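# Lay the towel flat, lengthwise, beside the basket

## Task

Get the towel lying flat and single-layered on the table, its long edges running straight away from the robot toward the far side of the table (the +x direction). It must keep about one finger-width of margin from every table edge, about two finger-widths from the basket's rim, and more than a hand-width from the column of each arm. The basket must end upright with all of its base resting on the table, no more than about three finger-widths from its starting spot and turned roughly as it was. Finally open both grippers and pull the arms away. The result only counts if everything stays in place without the robot holding it.

## Robot and tools

Robot and frames. There are two arms, left_arm and right_arm, each ending in a two-finger gripper. All reported positions use one shared scene frame. Its origin sits on the table top midway between the arms. +x points out across the table, away from the robot. +z points up. left_arm is on the +y side. The names left and right are arm labels and say nothing about image sides. The arm root links are at left_arm (+0.041, +0.375, 0) m with quat_wxyz (+0.998, 0, 0, -0.061), and right_arm (-0.046, -0.227, 0) m with quat_wxyz (+0.996, 0, 0, +0.085). In a gripper's own axes the fingers extend along +z and close along y. end_effector_position is the point between the finger pads, about 1 cm short of the tips. Joint ranges in rad, base to hand: waist -2.618 to 3.054, shoulder 0 to 3.142, elbow 0 to 3.142, wrist pitch -1.571 to 1.571, wrist yaw -1.571 to 1.571, wrist roll -2.094 to 2.094.

The row format. Every motion command uses a row of 14 numbers, each in [-1, 1], and always covers both arms even when one stays still. The order is dx, dy, dz, rx, ry, rz, opening for left_arm, then the same seven for right_arm. The first six numbers of each arm are an offset, not a pose. They are expressed in that gripper's own axes and are relative to its measured pose when the command starts. A value of 1.0 equals 0.6 m of translation or 180 degrees of turn. rx, ry, rz form one rotation vector. The opening is absolute: +1 is fully open (0.094 m) and -1 is shut.

execute_actions(actions). actions is a list of up to 15 actions. Each action is a table of up to 15 rows, one row per control step of 1/30 s. If a table has fewer than 15 rows, its last row repeats for the remaining steps. All rows of an action are measured from the pose at that action's start, so they do not add up. The first action of a call starts from the last pose a result reported in this scene. An empty list just returns the current state and images. Each step, the commanded pose is clipped to at most 70 mm and 16 degrees from the measured pose, so large offsets may need several actions. Arms tend to finish a centimetre or more low. To keep an arm still, send it the offset back to its intended pose in the first call of a reply and zeros afterward, raising the aim if it still sags.

move(target, speed, blocking). target is one 14-number row as above; its offsets are taken from the pose in the most recent result that showed one. The gripper travels in a straight line toward it, turning the shorter way. speed is the top path speed in m/s, 0.002 to 0.5, default 0.25; rotation is capped at twice that in rad/s. A move lasts 0.5 to 10 s and stops short if it needs longer. Paths ignore obstacles and the other arm, and the hand can lag, drift, or overshoot the speed near full reach. The opening is sent when the move begins. With blocking=false the result comes after 0.5 s while the arm keeps going; no other moves or actions are accepted until a result shows it ended, so use wait or stop. Faster contact and targets set deeper past contact press harder.

wait(seconds): 0 to 10, arms hold their last command; returns early if a running move ends. stop(): brakes a running move; fast arms need more room; fingers keep moving. zoom_image(camera, region): camera is one of cam_head_left, cam_head_right, cam_high, cam_left_wrist, cam_right_wrist; region is [x0, y0, x1, y1] in pixels of that 504x504 image, origin top-left, at most 504 by 504. read_manual(section) returns the URDF licence texts only. finished_scene(scene) ends the given scene permanently and reports success.

Reading results. The state line gives each gripper's end_effector_position (m) and end_effector_quat_wxyz; printed positions can be off, more so at long reach. Hand target lines show where the controller is now steering each gripper. grip_measured is the finger opening on the command scale; the last Joint positions entry is the opening in metres. Readings may be off by about 1 mm per gripper. To hold something, command an opening below grip_measured, about 0.03 below for a firm grip; thin items under about 2 mm get less force. Action results list positions at some steps; HELD plus an arm label marks a step where that arm was held back. A move adds a move: line with the ending (done, off_target, moving, held, fault), the limits that acted (paced means the pose was clipped; held means a check blocked some steps, after which the arm may lurch faster), and each gripper's distance from its target. If only one arm is named, the other finished. A pose unreachable line means the clearance check altered or blocked that arm's command. FAULT lines mean an arm stopped. MOTOR HOT warns from 75 C; OVER-TEMPERATURE FAULT stops an arm at 90 C, and at 100 C the arm goes limp and falls. Holding loads heats motors, even while you think.

Cameras and calibration: five 504x504 images arrive in the order listed above, with pinhole+radial intrinsics and world-to-camera transforms supplied; wrist camera poses follow the arm joints.

Avoid: knocking the towel or basket off the table, which fails the task; letting the arms collide or push on each other; slamming, dragging hard, or pressing into the table; dropping held items. A held part may occasionally be jerked briefly, so grip securely. The robot keeps executing its last command while you compose replies.

Each tool is called by a JSON object that holds its "op" and its "data", one argument or row to a line.

## Session

{"op": "execute_actions", "data": {
  "actions": []
}}

Scene clock: 0.00 s.
left_arm: end_effector_position=(+0.2258, +0.0800, +0.3309) grip_measured=+1.000 end_effector_quat_wxyz=(+0.416, +0.655, +0.393, +0.493) | right_arm: end_effector_position=(+0.5725, -0.2925, +0.2265) grip_measured=+1.000 end_effector_quat_wxyz=(+0.458, +0.060, +0.884, +0.075)
Joint positions: left_arm=[-1.409  1.353  1.231 -0.584 -1.31   1.212  0.094] | right_arm=[-0.34   2.186  2.083 -0.519 -0.217  0.078  0.094]
Joint velocities: left_arm=[-0.032  0.002  0.007  0.066 -0.022 -0.022  0.   ] | right_arm=[ 0.002 -0.002  0.002 -0.022 -0.007  0.007  0.   ]
Motor temperatures (°C, as the motors report them): left_arm=[27 27 28 28 28 26] | right_arm=[25 27 27 27 25 26]
Hand target (left_arm): +0.226, +0.083, +0.336; +0.420, +0.650, +0.397, +0.494
Hand target (right_arm): +0.574, -0.292, +0.239; +0.471, +0.056, +0.877, +0.075

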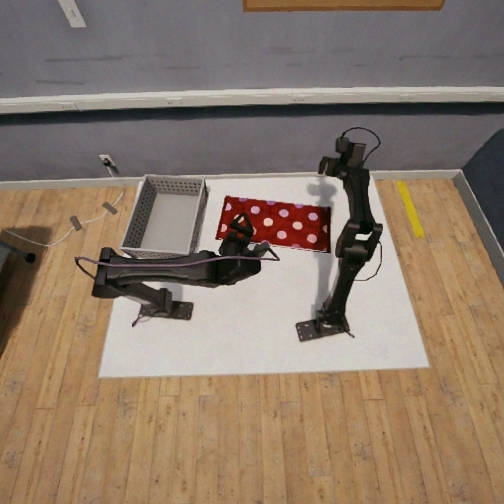

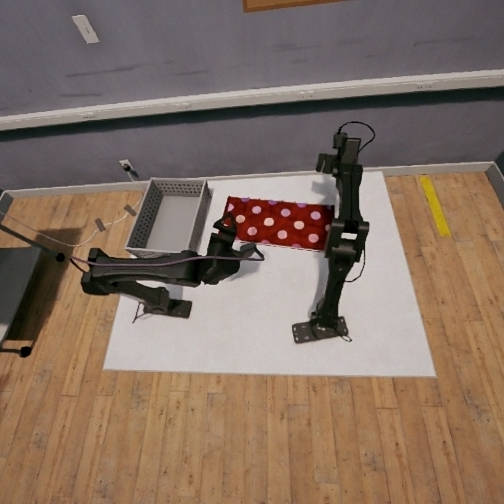

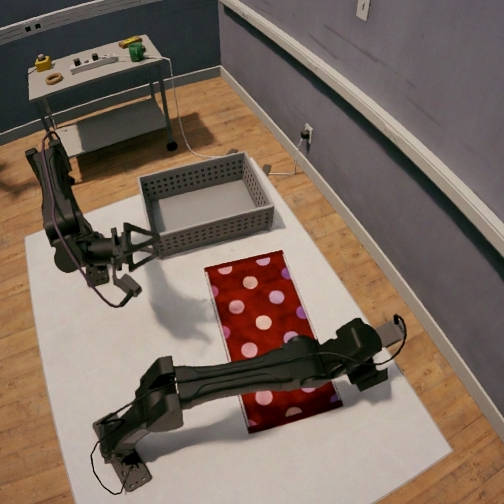

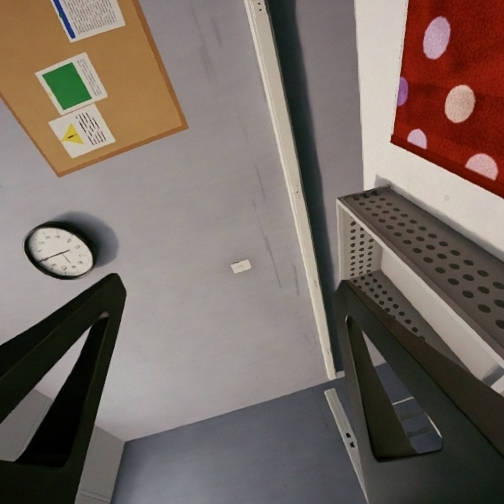

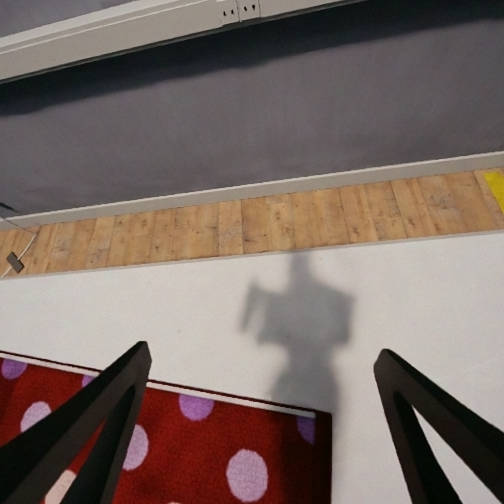

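{"op": "zoom_image", "data": {
  "camera": "cam_high",
  "region": [170,230,390,450]
}}

{"op": "zoom_image", "data": {
  "camera": "cam_head_left",
  "region": [190,160,370,280]
}}

Region (170, 230, 390, 450) of cam_high's 504x504 image, scaled by 2.291, with more detail than that image has.

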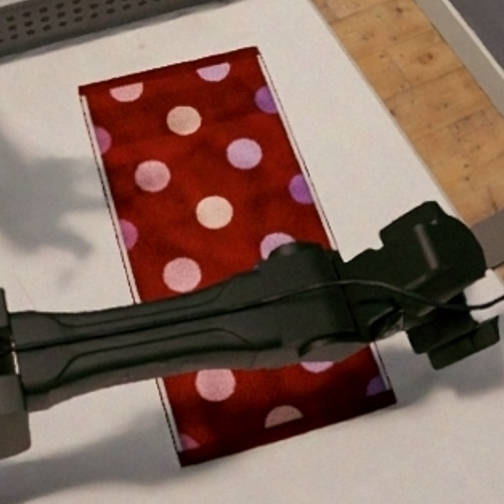

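Region (190, 160, 370, 280) of cam_head_left's 504x504 image, scaled by 2.800, with more detail than that image has.

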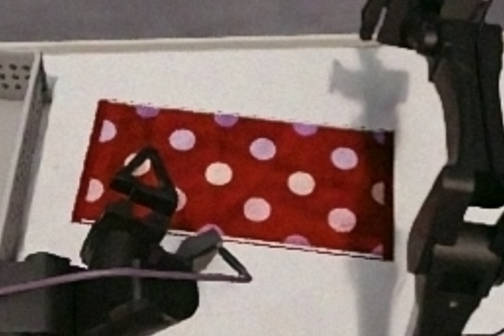

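{"op": "move", "data": {
  "target": [0.058,-0.335,0.23,0.398,0.336,-0.529,-0.2,0.24,-0.015,-0.34,0.05,0.303,-0.04,-0.2],
  "speed": 0.35
}}

Scene clock: 4.53 s.
left_arm: end_effector_position=(+0.3419, +0.1586, +0.1394) grip_measured=-0.198 end_effector_quat_wxyz=(+0.004, +0.008, +1.000, +0.000) | right_arm: end_effector_position=(+0.3294, -0.2879, +0.2241) grip_measured=-0.198 end_effector_quat_wxyz=(+0.091, +0.003, +0.996, -0.009)
Joint positions: left_arm=[-0.505  1.952  1.808 -1.421 -0.005 -0.612  0.038] | right_arm=[-0.34   1.894  2.059 -1.554 -0.011 -0.162  0.038]
Joint velocities: left_arm=[-0.002 -0.007  0.007 -0.007  0.051  0.007 -0.   ] | right_arm=[-0.007 -0.002 -0.017 -0.022 -0.007  0.037  0.001]
Motor temperatures (°C, as the motors report them): left_arm=[27 27 28 28 28 26] | right_arm=[25 29 27 27 25 26]
Hand target (left_arm): +0.343, +0.157, +0.133; +0.001, +0.004, +1.000, -0.002
Hand target (right_arm): +0.325, -0.290, +0.227; +0.092, +0.003, +0.996, -0.012
Off the commanded pose (left_arm): 0.009 m, 1 deg.
Off the commanded pose (right_arm): 0.008 m, 10 deg.
joint sent to its limit (right arm) — the command would take joint 4 (wrist pitch) past its lower limit, so that joint was sent only as far as its limit.
move: off_target (right_arm)
camera_calibration (this result's frames):
cam_left_wrist: T_world_to_cam=[[0.049036, -0.998052, 0.0385753, 0.128469], [-0.716742, -0.00826413, 0.69729, 0.168334], [-0.695613, -0.0618408, -0.71575, 0.446521], [0, 0, 0, 1]] pos_world=[0.424958, 0.157223, 0.197264]
cam_right_wrist: T_world_to_cam=[[0.0573397, -0.998057, 0.0243832, -0.309524], [-0.936481, -0.0453056, 0.34778, 0.268829], [-0.345999, -0.042776, -0.937259, 0.404105], [0, 0, 0, 1]] pos_world=[0.409321, -0.279457, 0.292805]

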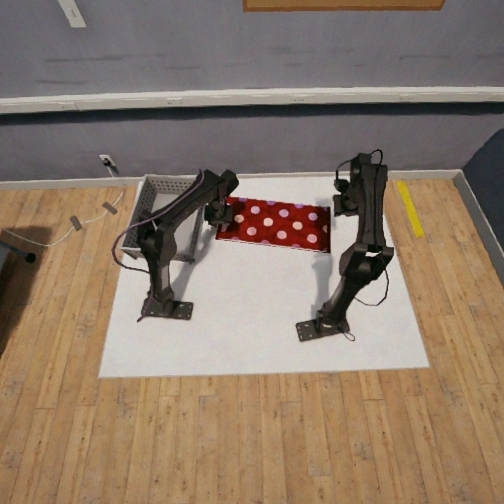

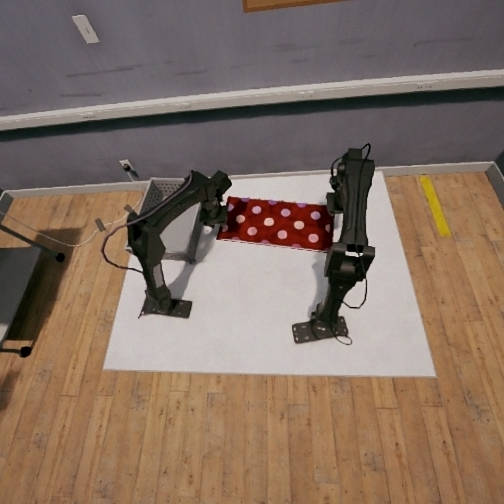

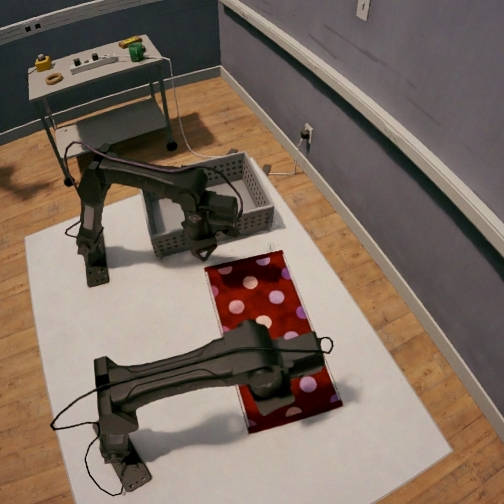

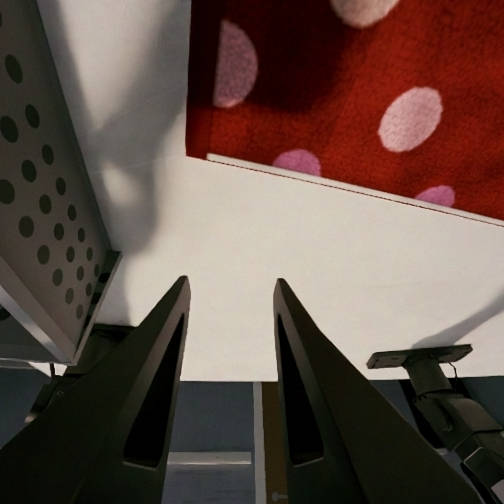

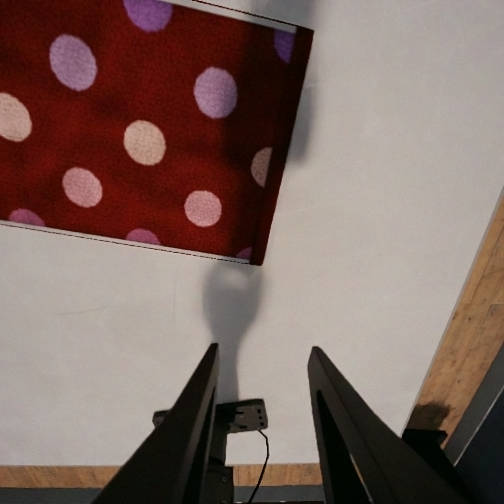

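{"op": "move", "data": {
  "target": [-0.04,0.015,0.19,0,0,0,-0.2,-0.2,-0.055,0.37,0,0.04,0,-0.2]
}}

Scene clock: 6.40 s.
left_arm: end_effector_position=(+0.3650, +0.1648, +0.0305) grip_measured=-0.198 end_effector_quat_wxyz=(+0.002, +0.008, +1.000, +0.001) | right_arm: end_effector_position=(+0.4859, -0.3216, +0.0234) grip_measured=-0.198 end_effector_quat_wxyz=(+0.054, +0.002, +0.998, -0.010)
Joint positions: left_arm=[-0.456  2.06   1.528 -1.036 -0.003 -0.562  0.038] | right_arm=[-0.348  2.823  2.859 -1.498  0.002 -0.173  0.038]
Joint velocities: left_arm=[-0.002 -0.027 -0.012  0.066  0.022 -0.022 -0.001] | right_arm=[ 0.007  0.007 -0.022 -0.007  0.037  0.007  0.   ]
Motor temperatures (°C, as the motors report them): left_arm=[27 28 28 28 28 26] | right_arm=[25 29 27 27 25 26]
Hand target (left_arm): +0.368, +0.167, +0.026; +0.004, +0.008, +1.000, +0.000
Hand target (right_arm): +0.481, -0.327, +0.023; +0.046, +0.004, +0.999, -0.012
Off the commanded pose (left_arm): 0.006 m, 0 deg.
Off the commanded pose (right_arm): 0.006 m, 3 deg.
elbow stopped short (right arm): the move would have taken joint 3 (elbow) straighter than the controller allows; a more bent joint 3 avoids this.
move: off_target (right_arm)
camera_calibration (this result's frames):
cam_left_wrist: T_world_to_cam=[[0.0483994, -0.998118, 0.0376673, 0.138029], [-0.71436, -0.00823319, 0.69973, 0.259872], [-0.698103, -0.0607746, -0.713414, 0.385652], [0, 0, 0, 1]] pos_world=[0.448186, 0.163347, 0.0880897]
cam_right_wrist: T_world_to_cam=[[0.0604347, -0.997924, 0.0222499, -0.348669], [-0.908177, -0.0457225, 0.416083, 0.468156], [-0.414202, -0.0453527, -0.909055, 0.300338], [0, 0, 0, 1]] pos_world=[0.57064, -0.312919, 0.0859903]

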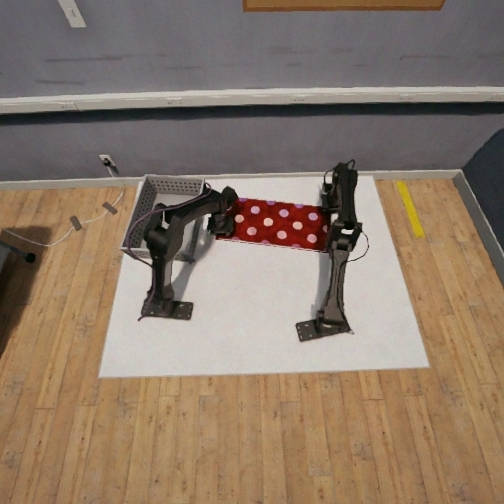

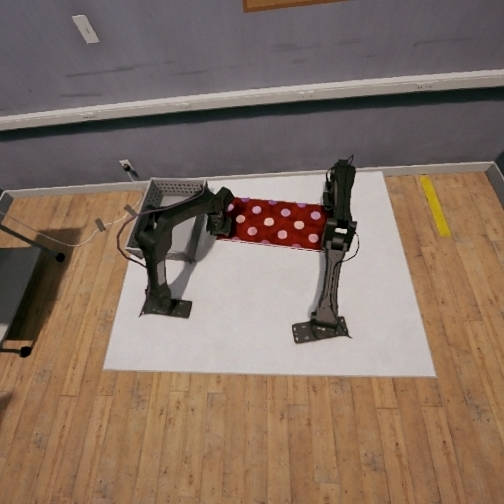

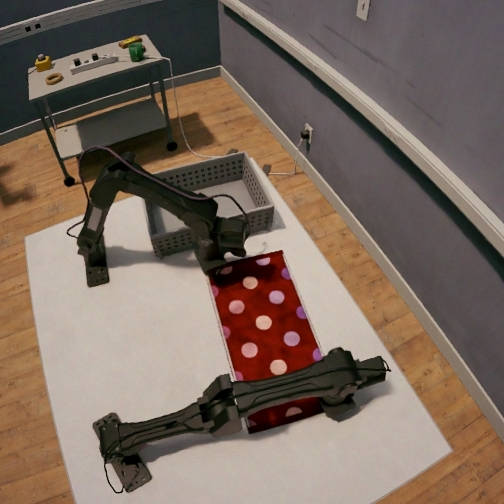

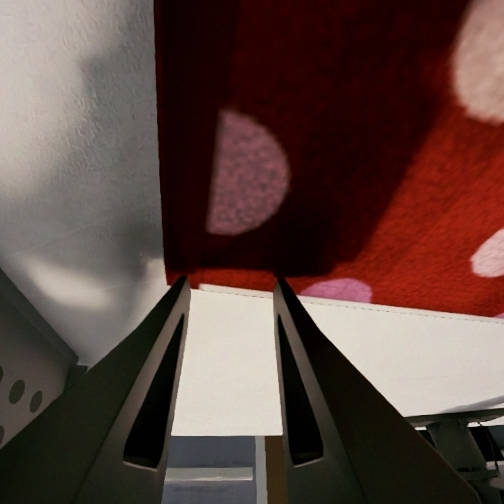

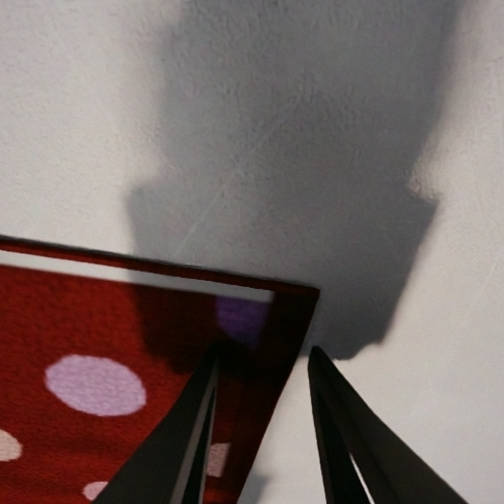

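{"op": "move", "data": {
  "target": [0,0.025,0.045,0,0,0,-0.2,0.01,0,0.03,0,-0.12,0,-0.2],
  "speed": 0.1
}}

{"op": "move", "data": {
  "target": [0,0,0.005,0,0,0,-1,0,0,0.005,0,0,0,-1],
  "speed": 0.03
}}

{"op": "move", "data": {
  "target": [0,0,-0.04,0,0,0,-1,-0.02,0,-0.04,0,0,0,-1],
  "speed": 0.06
}}

Scene clock: 8.97 s.
left_arm: end_effector_position=(+0.3623, +0.1707, +0.0191) grip_measured=-0.198 end_effector_quat_wxyz=(-0.001, +0.012, +1.000, -0.009) | right_arm: end_effector_position=(+0.4847, -0.3196, +0.0250) grip_measured=-0.198 end_effector_quat_wxyz=(+0.246, -0.003, +0.969, -0.012)
Joint positions: left_arm=[-0.438  2.05   1.465 -0.978  0.016 -0.537  0.038] | right_arm=[-0.37   2.237  1.664 -0.506 -0.073 -0.186  0.038]
Joint velocities: left_arm=[ 0.002 -0.012 -0.002  0.022  0.037 -0.051  0.   ] | right_arm=[ 0.002 -0.002 -0.027  0.022 -0.007  0.051 -0.001]
Motor temperatures (°C, as the motors report them): left_arm=[27 28 28 28 28 26] | right_arm=[25 30 27 27 25 26]
Hand target (left_arm): +0.365, +0.180, +0.004; +0.001, +0.008, +1.000, +0.001
Hand target (right_arm): +0.482, -0.322, +0.008; +0.239, -0.002, +0.971, -0.011
Off the commanded pose (left_arm): 0.018 m, 1 deg.
Off the commanded pose (right_arm): 0.020 m, 1 deg.
move: off_target (left_arm, right_arm)
camera_calibration (this result's frames):
cam_left_wrist: T_world_to_cam=[[0.0413591, -0.997599, 0.0555505, 0.146603], [-0.710121, 0.00976167, 0.704012, 0.26125], [-0.702864, -0.0685648, -0.708012, 0.379033], [0, 0, 0, 1]] pos_world=[0.445864, 0.169689, 0.0762932]
cam_right_wrist: T_world_to_cam=[[0.0595362, -0.996946, 0.0505316, -0.346558], [-0.997487, -0.0574679, 0.0414437, 0.515456], [-0.0384132, -0.052872, -0.997862, 0.119064], [0, 0, 0, 1]] pos_world=[0.539367, -0.309582, 0.114959]

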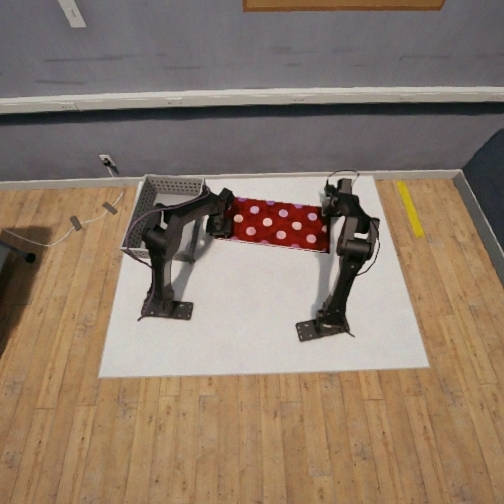

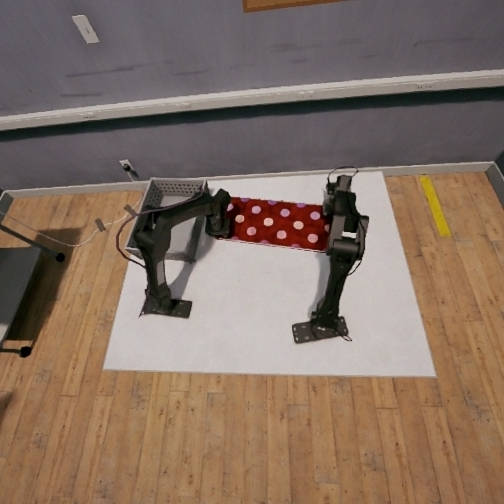

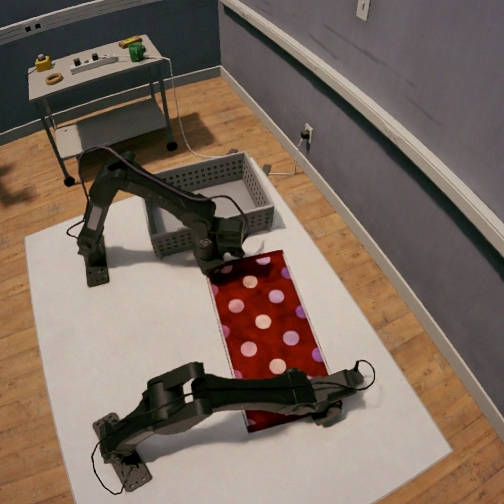

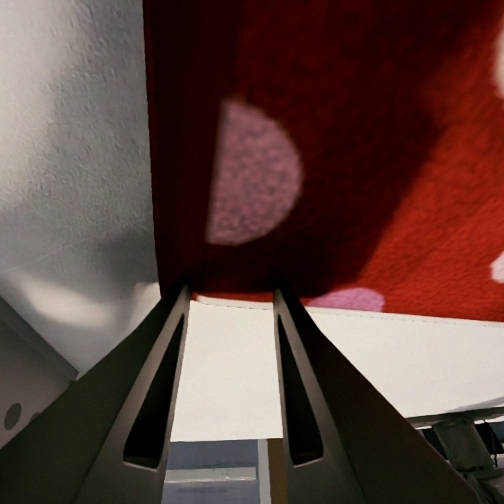

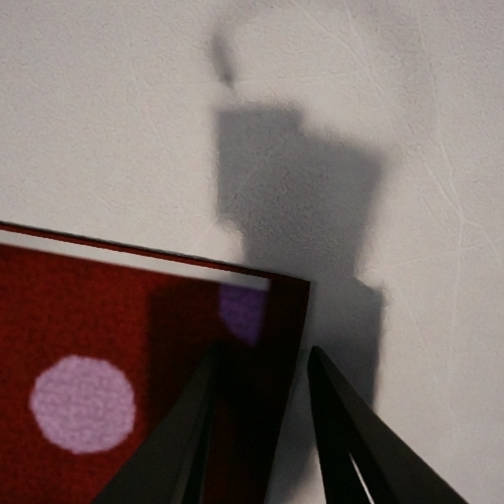

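Scene clock: 9.67 s.
left_arm: end_effector_position=(+0.3624, +0.1693, +0.0201) grip_measured=-0.951 end_effector_quat_wxyz=(-0.000, +0.012, +1.000, -0.012) | right_arm: end_effector_position=(+0.4864, -0.3179, +0.0268) grip_measured=-0.985 end_effector_quat_wxyz=(+0.250, -0.004, +0.968, -0.009)
Joint positions: left_arm=[-0.439  2.047  1.465 -0.976  0.021 -0.537  0.002] | right_arm=[-0.368  2.235  1.664 -0.5   -0.081 -0.186  0.001]
Joint velocities: left_arm=[-0.007 -0.012 -0.017 -0.051 -0.022 -0.022 -0.001] | right_arm=[ 0.002 -0.002 -0.002 -0.037 -0.066  0.066 -0.001]
Motor temperatures (°C, as the motors report them): left_arm=[27 28 28 28 28 26] | right_arm=[25 30 28 27 25 26]
Hand target (left_arm): +0.362, +0.171, +0.016; -0.001, +0.012, +1.000, -0.009
Hand target (right_arm): +0.486, -0.320, +0.022; +0.246, -0.003, +0.969, -0.012
Off the commanded pose (left_arm): 0.004 m, 0 deg.
Off the commanded pose (right_arm): 0.005 m, 1 deg.
move: done
camera_calibration (this result's frames):
cam_left_wrist: T_world_to_cam=[[0.040459, -0.997229, 0.0624344, 0.145236], [-0.711208, 0.0151473, 0.702819, 0.260132], [-0.701817, -0.0728392, -0.708624, 0.380044], [0, 0, 0, 1]] pos_world=[0.445853, 0.168575, 0.0774146]
cam_right_wrist: T_world_to_cam=[[0.0638699, -0.996897, 0.046013, -0.347059], [-0.997525, -0.0624166, 0.0323594, 0.515886], [-0.0293871, -0.0479659, -0.998417, 0.118155], [0, 0, 0, 1]] pos_world=[0.540248, -0.308115, 0.117243]

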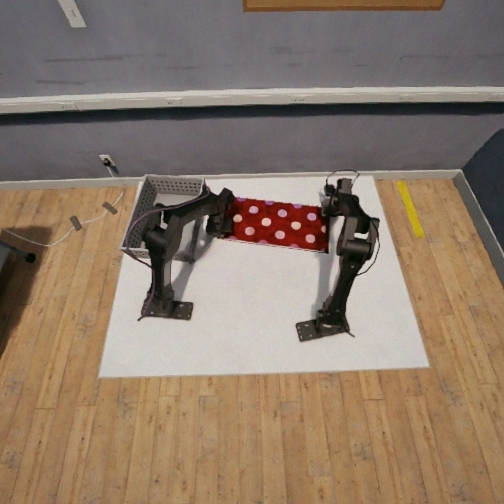

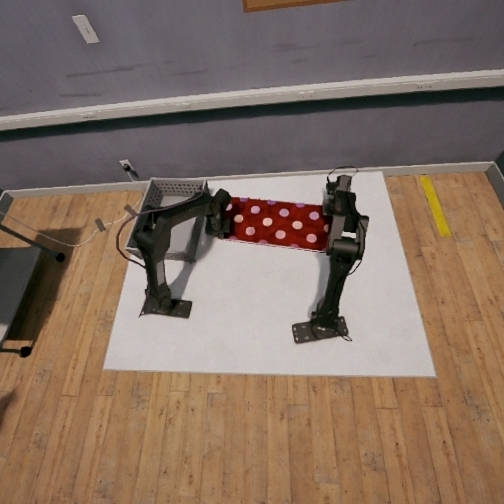

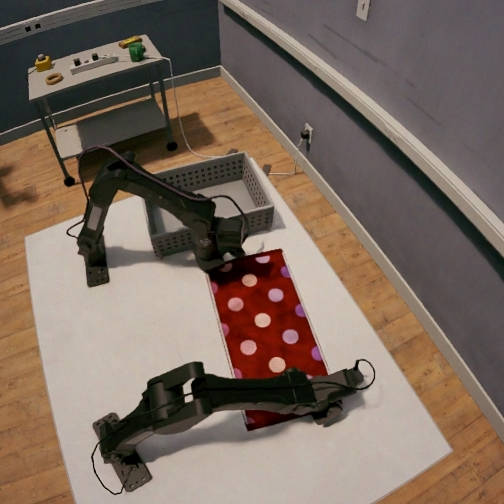

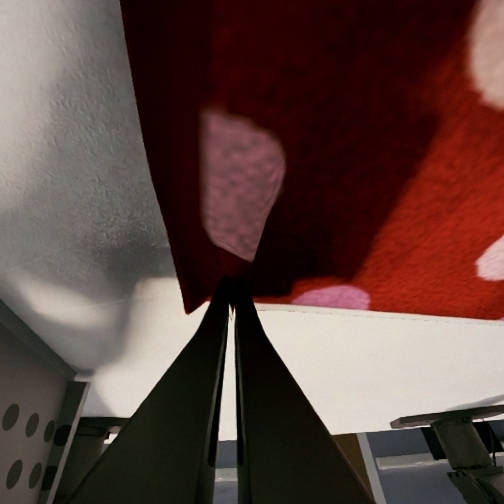

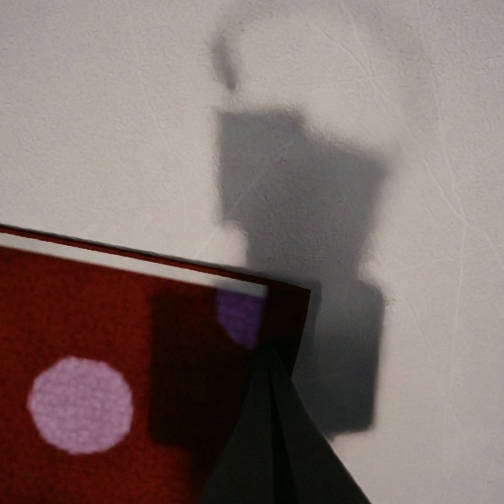

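Scene clock: 10.67 s.
left_arm: end_effector_position=(+0.3588, +0.1711, +0.0275) grip_measured=-0.951 end_effector_quat_wxyz=(-0.012, +0.012, +1.000, -0.006) | right_arm: end_effector_position=(+0.4775, -0.3162, +0.0349) grip_measured=-0.985 end_effector_quat_wxyz=(+0.230, -0.004, +0.973, -0.005)
Joint positions: left_arm=[-0.439  2.047  1.496 -1.033  0.023 -0.537  0.002] | right_arm=[-0.368  2.219  1.691 -0.583 -0.081 -0.186  0.001]
Joint velocities: left_arm=[-0.022 -0.007  0.012 -0.037 -0.007 -0.022  0.   ] | right_arm=[-0.002  0.002 -0.017 -0.022  0.037 -0.037 -0.   ]
Motor temperatures (°C, as the motors report them): left_arm=[27 29 28 28 28 26] | right_arm=[25 30 28 27 25 26]
Hand target (left_arm): +0.362, +0.170, +0.044; -0.000, +0.012, +1.000, -0.012
Hand target (right_arm): +0.485, -0.317, +0.054; +0.250, -0.004, +0.968, -0.009
Off the commanded pose (left_arm): 0.017 m, 1 deg.
Off the commanded pose (right_arm): 0.020 m, 2 deg.
move: off_target (left_arm, right_arm)
camera_calibration (this result's frames):
cam_left_wrist: T_world_to_cam=[[0.0417598, -0.997894, 0.0496309, 0.146668], [-0.694729, 0.00669883, 0.71924, 0.247455], [-0.718058, -0.0645154, -0.692987, 0.386894], [0, 0, 0, 1]] pos_world=[0.443602, 0.169662, 0.0828536]
cam_right_wrist: T_world_to_cam=[[0.0655, -0.997223, 0.0354307, -0.345598], [-0.995442, -0.0628339, 0.0717454, 0.504352], [-0.0693199, -0.0399685, -0.996793, 0.147601], [0, 0, 0, 1]] pos_world=[0.534922, -0.307048, 0.123187]

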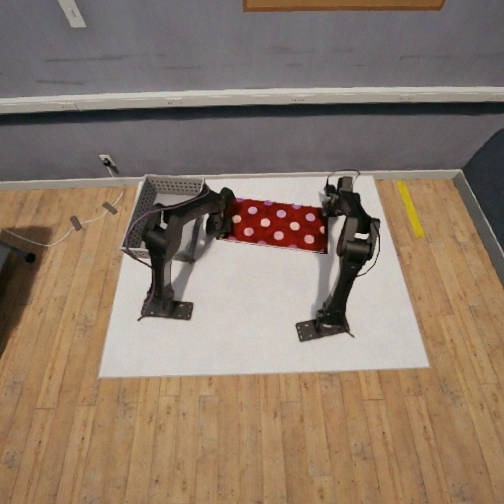

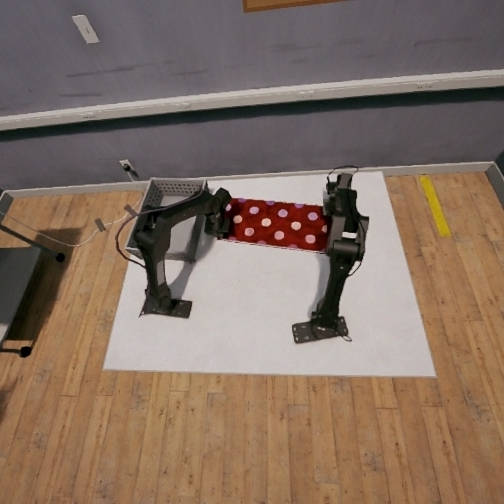

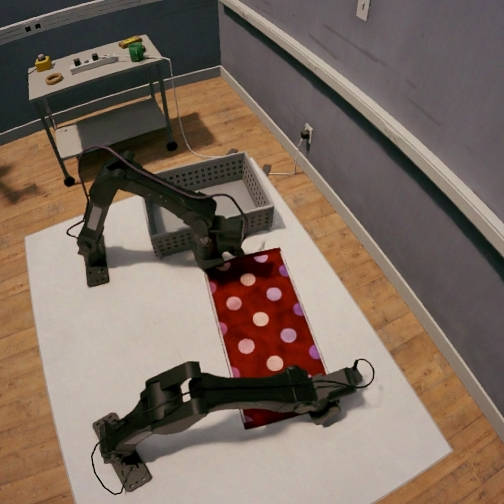

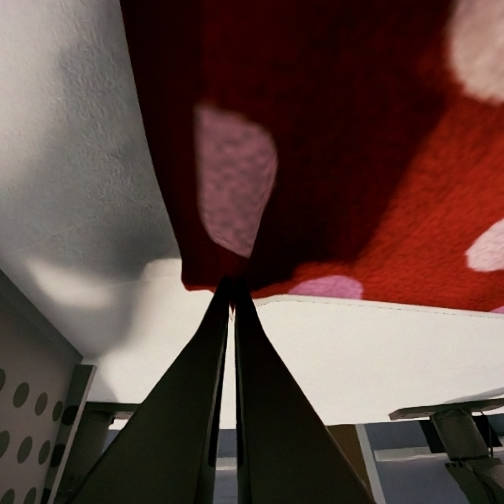

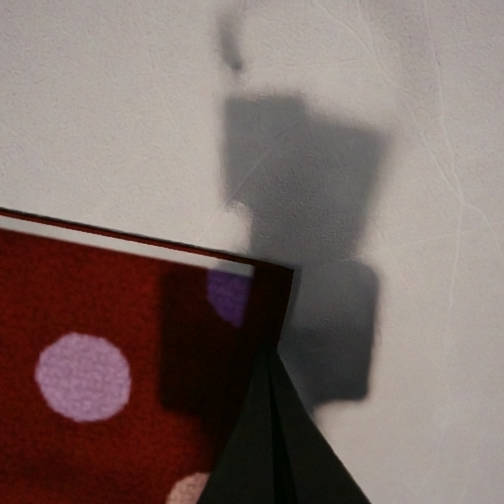

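{"op": "move", "data": {
  "target": [0,0,-0.02,0,0,0,-1,-0.04,0.055,-0.01,0,0,0,-0.3],
  "speed": 0.08
}}

{"op": "move", "data": {
  "target": [0,0,-0.02,0,0,0,-1,0.02,0,0.045,0,0,0,-0.3],
  "speed": 0.05
}}

{"op": "move", "data": {
  "target": [0,0,-0.02,0,0,0,-1,0.01,0,0.025,0,0,0,-1],
  "speed": 0.05
}}

Scene clock: 11.93 s.
left_arm: end_effector_position=(+0.3556, +0.1731, +0.0276) grip_measured=-0.951 end_effector_quat_wxyz=(-0.018, +0.012, +1.000, -0.002) | right_arm: end_effector_position=(+0.4896, -0.2837, +0.0417) grip_measured=-0.302 end_effector_quat_wxyz=(+0.220, -0.005, +0.975, -0.002)
Joint positions: left_arm=[-0.439  2.047  1.496 -1.048  0.023 -0.537  0.002] | right_arm=[-0.295  2.255  1.787 -0.662 -0.052 -0.123  0.033]
Joint velocities: left_arm=[-0.017 -0.027 -0.002 -0.007  0.051  0.037 -0.   ] | right_arm=[ 0.002 -0.002 -0.017  0.022 -0.022 -0.022 -0.002]
Motor temperatures (°C, as the motors report them): left_arm=[27 29 28 28 28 26] | right_arm=[25 30 28 27 25 26]
Hand target (left_arm): +0.359, +0.171, +0.039; -0.012, +0.012, +1.000, -0.006
Hand target (right_arm): +0.496, -0.282, +0.050; +0.230, -0.003, +0.973, -0.004
Off the commanded pose (left_arm): 0.013 m, 1 deg.
Off the commanded pose (right_arm): 0.011 m, 1 deg.
move: off_target (left_arm, right_arm)
camera_calibration (this result's frames):
cam_left_wrist: T_world_to_cam=[[0.0423449, -0.998262, 0.040976, 0.148908], [-0.685383, 0.000816924, 0.728183, 0.242598], [-0.726951, -0.058919, -0.684157, 0.386729], [0, 0, 0, 1]] pos_world=[0.4411, 0.171237, 0.0818259]
cam_right_wrist: T_world_to_cam=[[0.0699088, -0.997127, 0.0291631, -0.31609], [-0.993457, -0.0669454, 0.0925267, 0.514866], [-0.0903086, -0.0354407, -0.995283, 0.16804], [0, 0, 0, 1]] pos_world=[0.54877, -0.274759, 0.128826]

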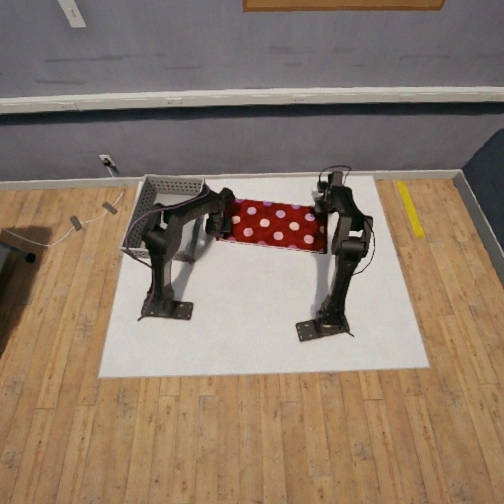

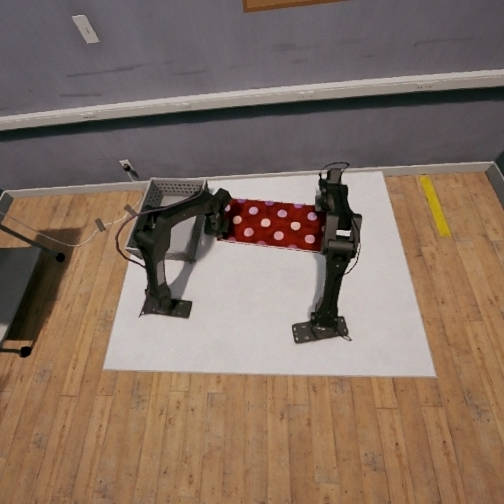

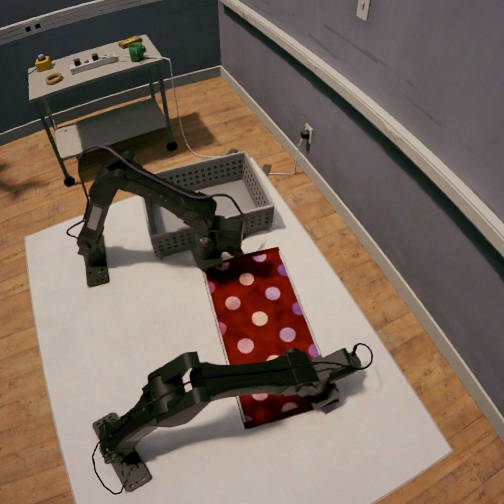

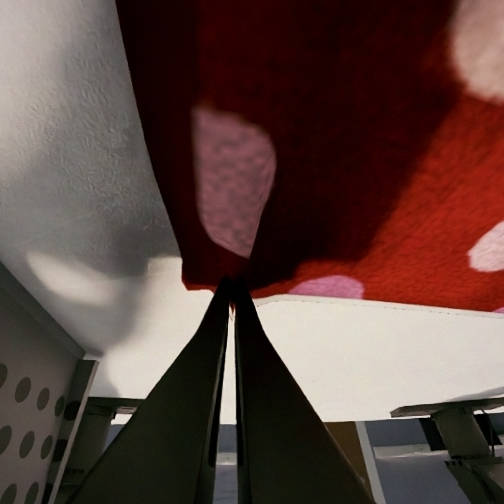

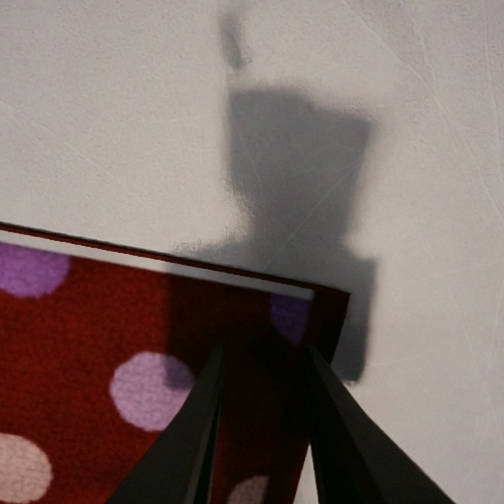

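Scene clock: 12.77 s.
left_arm: end_effector_position=(+0.3538, +0.1741, +0.0277) grip_measured=-0.951 end_effector_quat_wxyz=(-0.022, +0.012, +1.000, -0.000) | right_arm: end_effector_position=(+0.4911, -0.2838, +0.0255) grip_measured=-0.302 end_effector_quat_wxyz=(+0.223, -0.005, +0.975, -0.002)
Joint positions: left_arm=[-0.439  2.047  1.496 -1.057  0.024 -0.537  0.002] | right_arm=[-0.295  2.273  1.748 -0.598 -0.052 -0.123  0.033]
Joint velocities: left_arm=[ 0.002 -0.012  0.002  0.007  0.022 -0.066  0.   ] | right_arm=[-0.002  0.002  0.012 -0.051  0.007  0.037 -0.   ]
Motor temperatures (°C, as the motors report them): left_arm=[27 29 28 28 28 26] | right_arm=[25 30 28 27 25 26]
Hand target (left_arm): +0.356, +0.173, +0.039; -0.018, +0.012, +1.000, -0.002
Hand target (right_arm): +0.489, -0.284, +0.012; +0.220, -0.005, +0.976, -0.002
Off the commanded pose (left_arm): 0.012 m, 0 deg.
Off the commanded pose (right_arm): 0.013 m, 0 deg.
move: off_target (left_arm, right_arm)
camera_calibration (this result's frames):
cam_left_wrist: T_world_to_cam=[[0.0426625, -0.99841, 0.0368385, 0.150005], [-0.679895, -0.0019953, 0.733306, 0.239691], [-0.732067, -0.056331, -0.6789, 0.386717], [0, 0, 0, 1]] pos_world=[0.439668, 0.172028, 0.0812495]
cam_right_wrist: T_world_to_cam=[[0.0697056, -0.997102, 0.0304884, -0.315837], [-0.994065, -0.0668694, 0.0858128, 0.518349], [-0.0835253, -0.036289, -0.995845, 0.148435], [0, 0, 0, 1]] pos_world=[0.549686, -0.274873, 0.112967]

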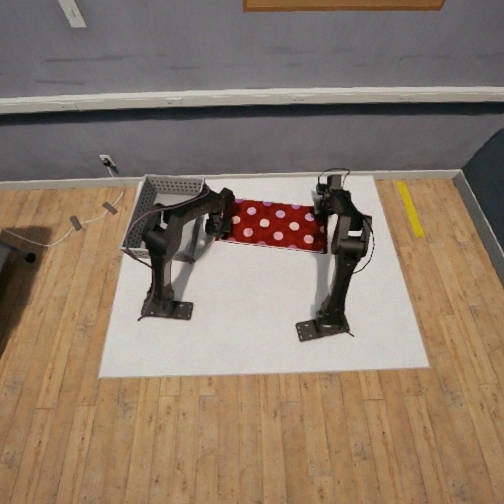

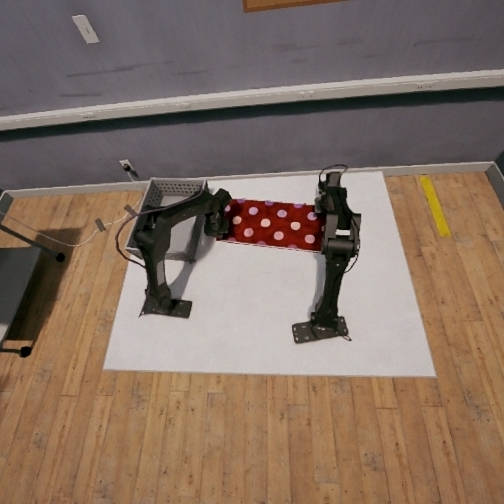

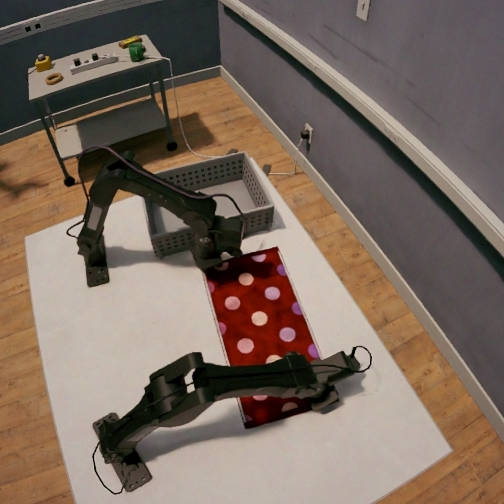

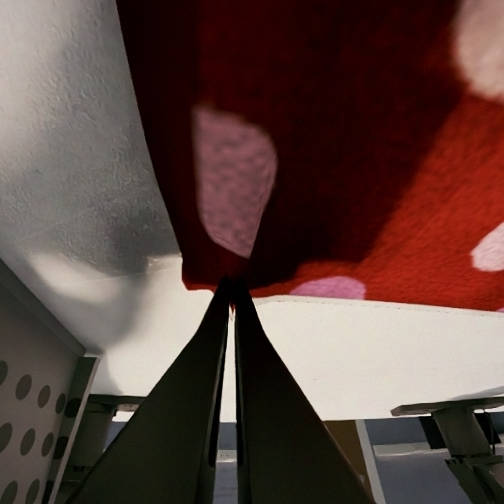

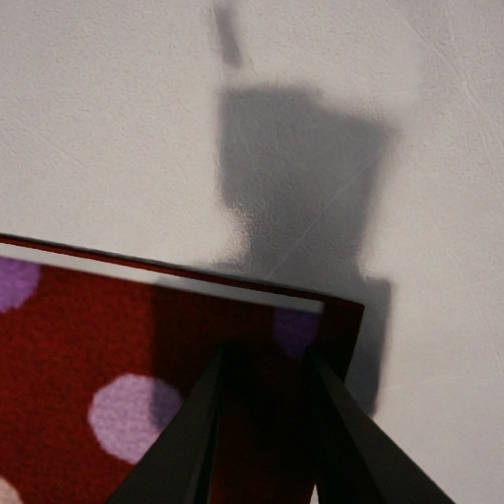

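Scene clock: 13.47 s.
left_arm: end_effector_position=(+0.3524, +0.1745, +0.0278) grip_measured=-0.951 end_effector_quat_wxyz=(-0.025, +0.012, +1.000, +0.000) | right_arm: end_effector_position=(+0.4942, -0.2838, +0.0257) grip_measured=-0.985 end_effector_quat_wxyz=(+0.231, -0.005, +0.973, -0.002)
Joint positions: left_arm=[-0.439  2.047  1.496 -1.062  0.026 -0.537  0.002] | right_arm=[-0.295  2.273  1.742 -0.575 -0.054 -0.123  0.001]
Joint velocities: left_arm=[-0.002  0.007 -0.007 -0.022  0.022  0.037 -0.   ] | right_arm=[-0.017  0.007 -0.012 -0.095 -0.022 -0.007 -0.   ]
Motor temperatures (°C, as the motors report them): left_arm=[27 29 29 28 28 26] | right_arm=[25 30 28 27 25 26]
Hand target (left_arm): +0.354, +0.174, +0.039; -0.022, +0.012, +1.000, -0.000
Hand target (right_arm): +0.491, -0.284, +0.010; +0.223, -0.005, +0.975, -0.002
Off the commanded pose (left_arm): 0.012 m, 0 deg.
Off the commanded pose (right_arm): 0.016 m, 1 deg.
move: off_target (left_arm, right_arm)
camera_calibration (this result's frames):
cam_left_wrist: T_world_to_cam=[[0.0429504, -0.998458, 0.0351553, 0.150483], [-0.675588, -0.00310253, 0.737273, 0.237267], [-0.736027, -0.0554166, -0.67468, 0.386895], [0, 0, 0, 1]] pos_world=[0.438597, 0.172428, 0.0808096]
cam_right_wrist: T_world_to_cam=[[0.0702094, -0.997033, 0.0315676, -0.316298], [-0.995253, -0.067876, 0.0697421, 0.522155], [-0.0673925, -0.0363143, -0.997065, 0.140948], [0, 0, 0, 1]] pos_world=[0.551382, -0.2748, 0.114103]

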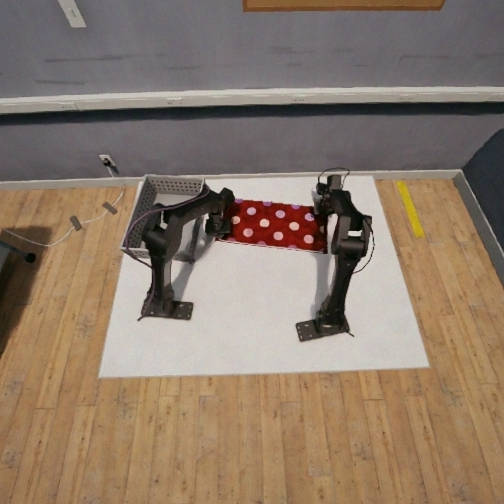

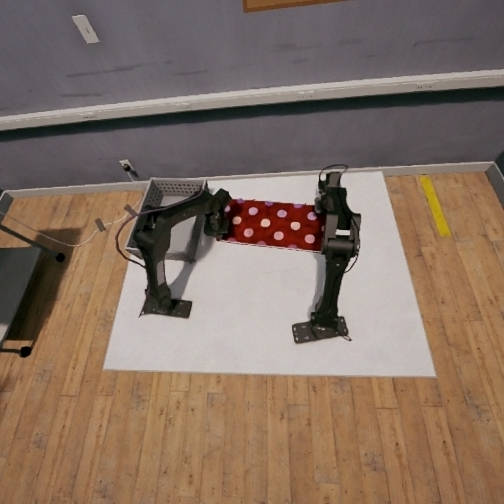

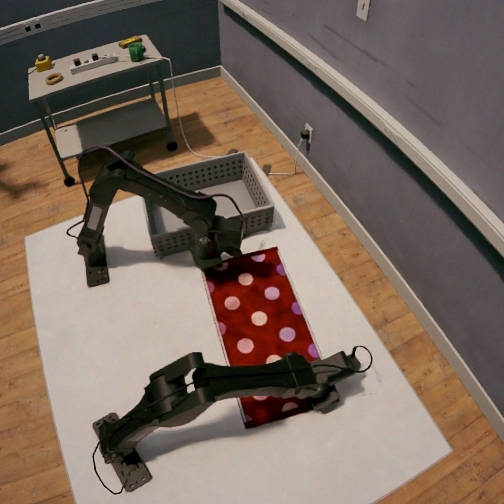

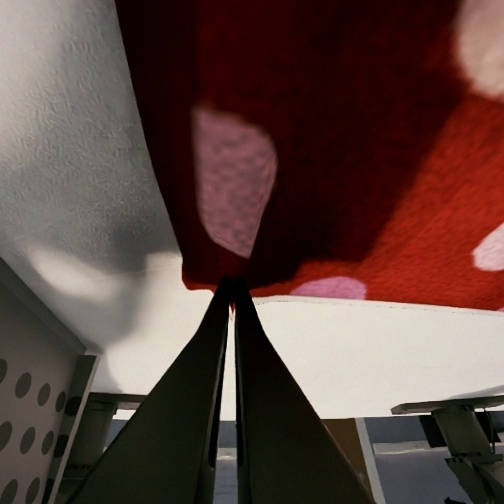

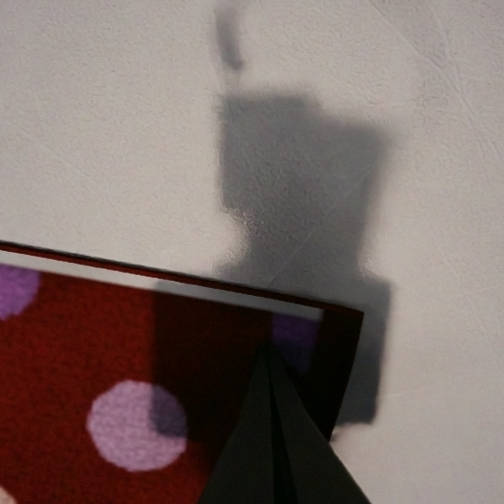

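{"op": "move", "data": {
  "target": [0.3,0,-0.01,0,0,-0.12,-1,0,0.17,0.03,0,0,0,-1],
  "speed": 0.1
}}

Scene clock: 15.97 s.
left_arm: end_effector_position=(+0.1824, +0.1695, +0.0399) grip_measured=-0.951 end_effector_quat_wxyz=(-0.019, -0.174, +0.984, -0.007) | right_arm: end_effector_position=(+0.5051, -0.1919, +0.0256) grip_measured=-0.985 end_effector_quat_wxyz=(+0.248, +0.001, +0.969, -0.009)
Joint positions: left_arm=[-0.82   1.559  0.935 -0.952  0.041 -1.293  0.002] | right_arm=[-0.091  2.283  1.742 -0.53   0.055  0.066  0.001]
Joint velocities: left_arm=[-0.017 -0.007  0.012 -0.051  0.022 -0.037  0.001] | right_arm=[-0.022 -0.022 -0.007 -0.037 -0.037 -0.007  0.   ]
Motor temperatures (°C, as the motors report them): left_arm=[27 30 28 28 28 26] | right_arm=[25 31 28 27 25 26]
Hand target (left_arm): +0.174, +0.178, +0.041; -0.025, -0.176, +0.984, +0.005
Hand target (right_arm): +0.501, -0.181, +0.008; +0.231, -0.005, +0.973, +0.001
Off the commanded pose (left_arm): 0.014 m, 1 deg.
Off the commanded pose (right_arm): 0.020 m, 2 deg.
move: off_target (left_arm, right_arm)
camera_calibration (this result's frames):
cam_left_wrist: T_world_to_cam=[[0.405301, -0.913215, 0.04207, 0.0714764], [-0.635923, -0.248576, 0.730624, 0.14805], [-0.656759, -0.322876, -0.681482, 0.300776], [0, 0, 0, 1]] pos_world=[0.262716, 0.199188, 0.0937979]
cam_right_wrist: T_world_to_cam=[[0.0546286, -0.997586, 0.0428661, -0.21798], [-0.997965, -0.0531352, 0.0352381, 0.544334], [-0.0328754, -0.0447039, -0.998459, 0.126002], [0, 0, 0, 1]] pos_world=[0.559277, -0.182897, 0.11597]

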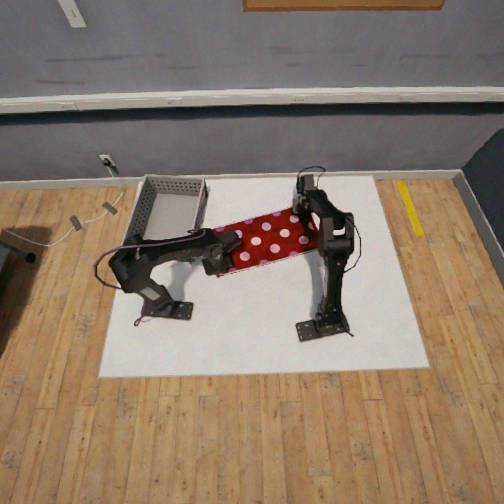

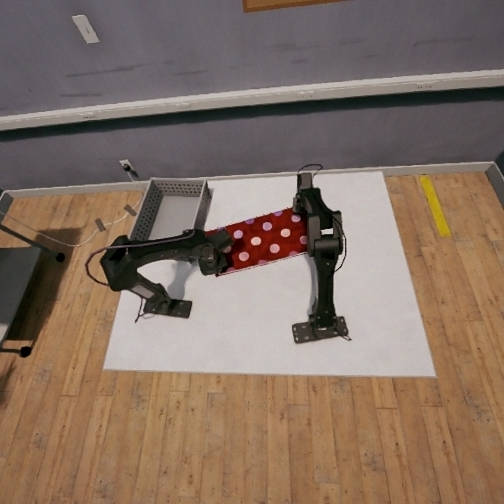

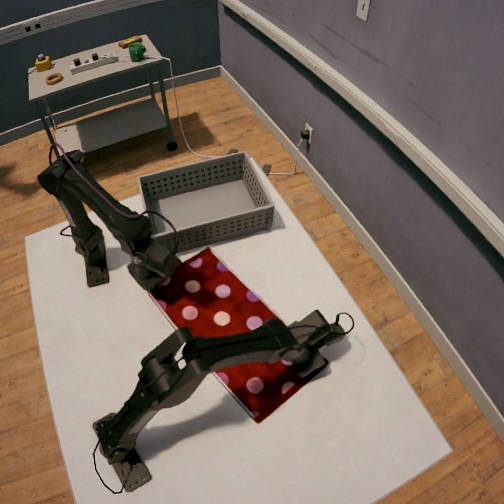

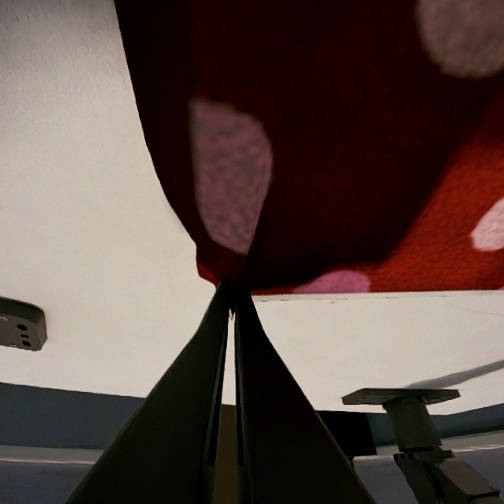

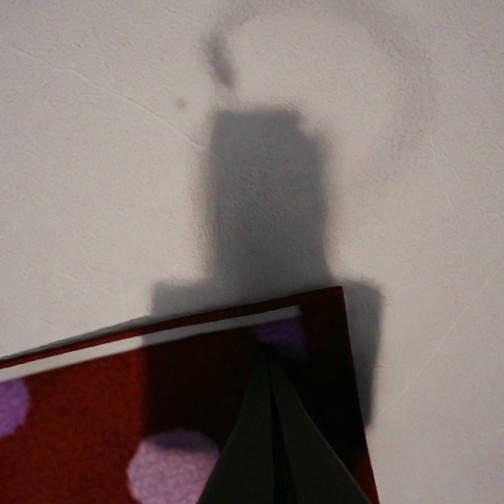

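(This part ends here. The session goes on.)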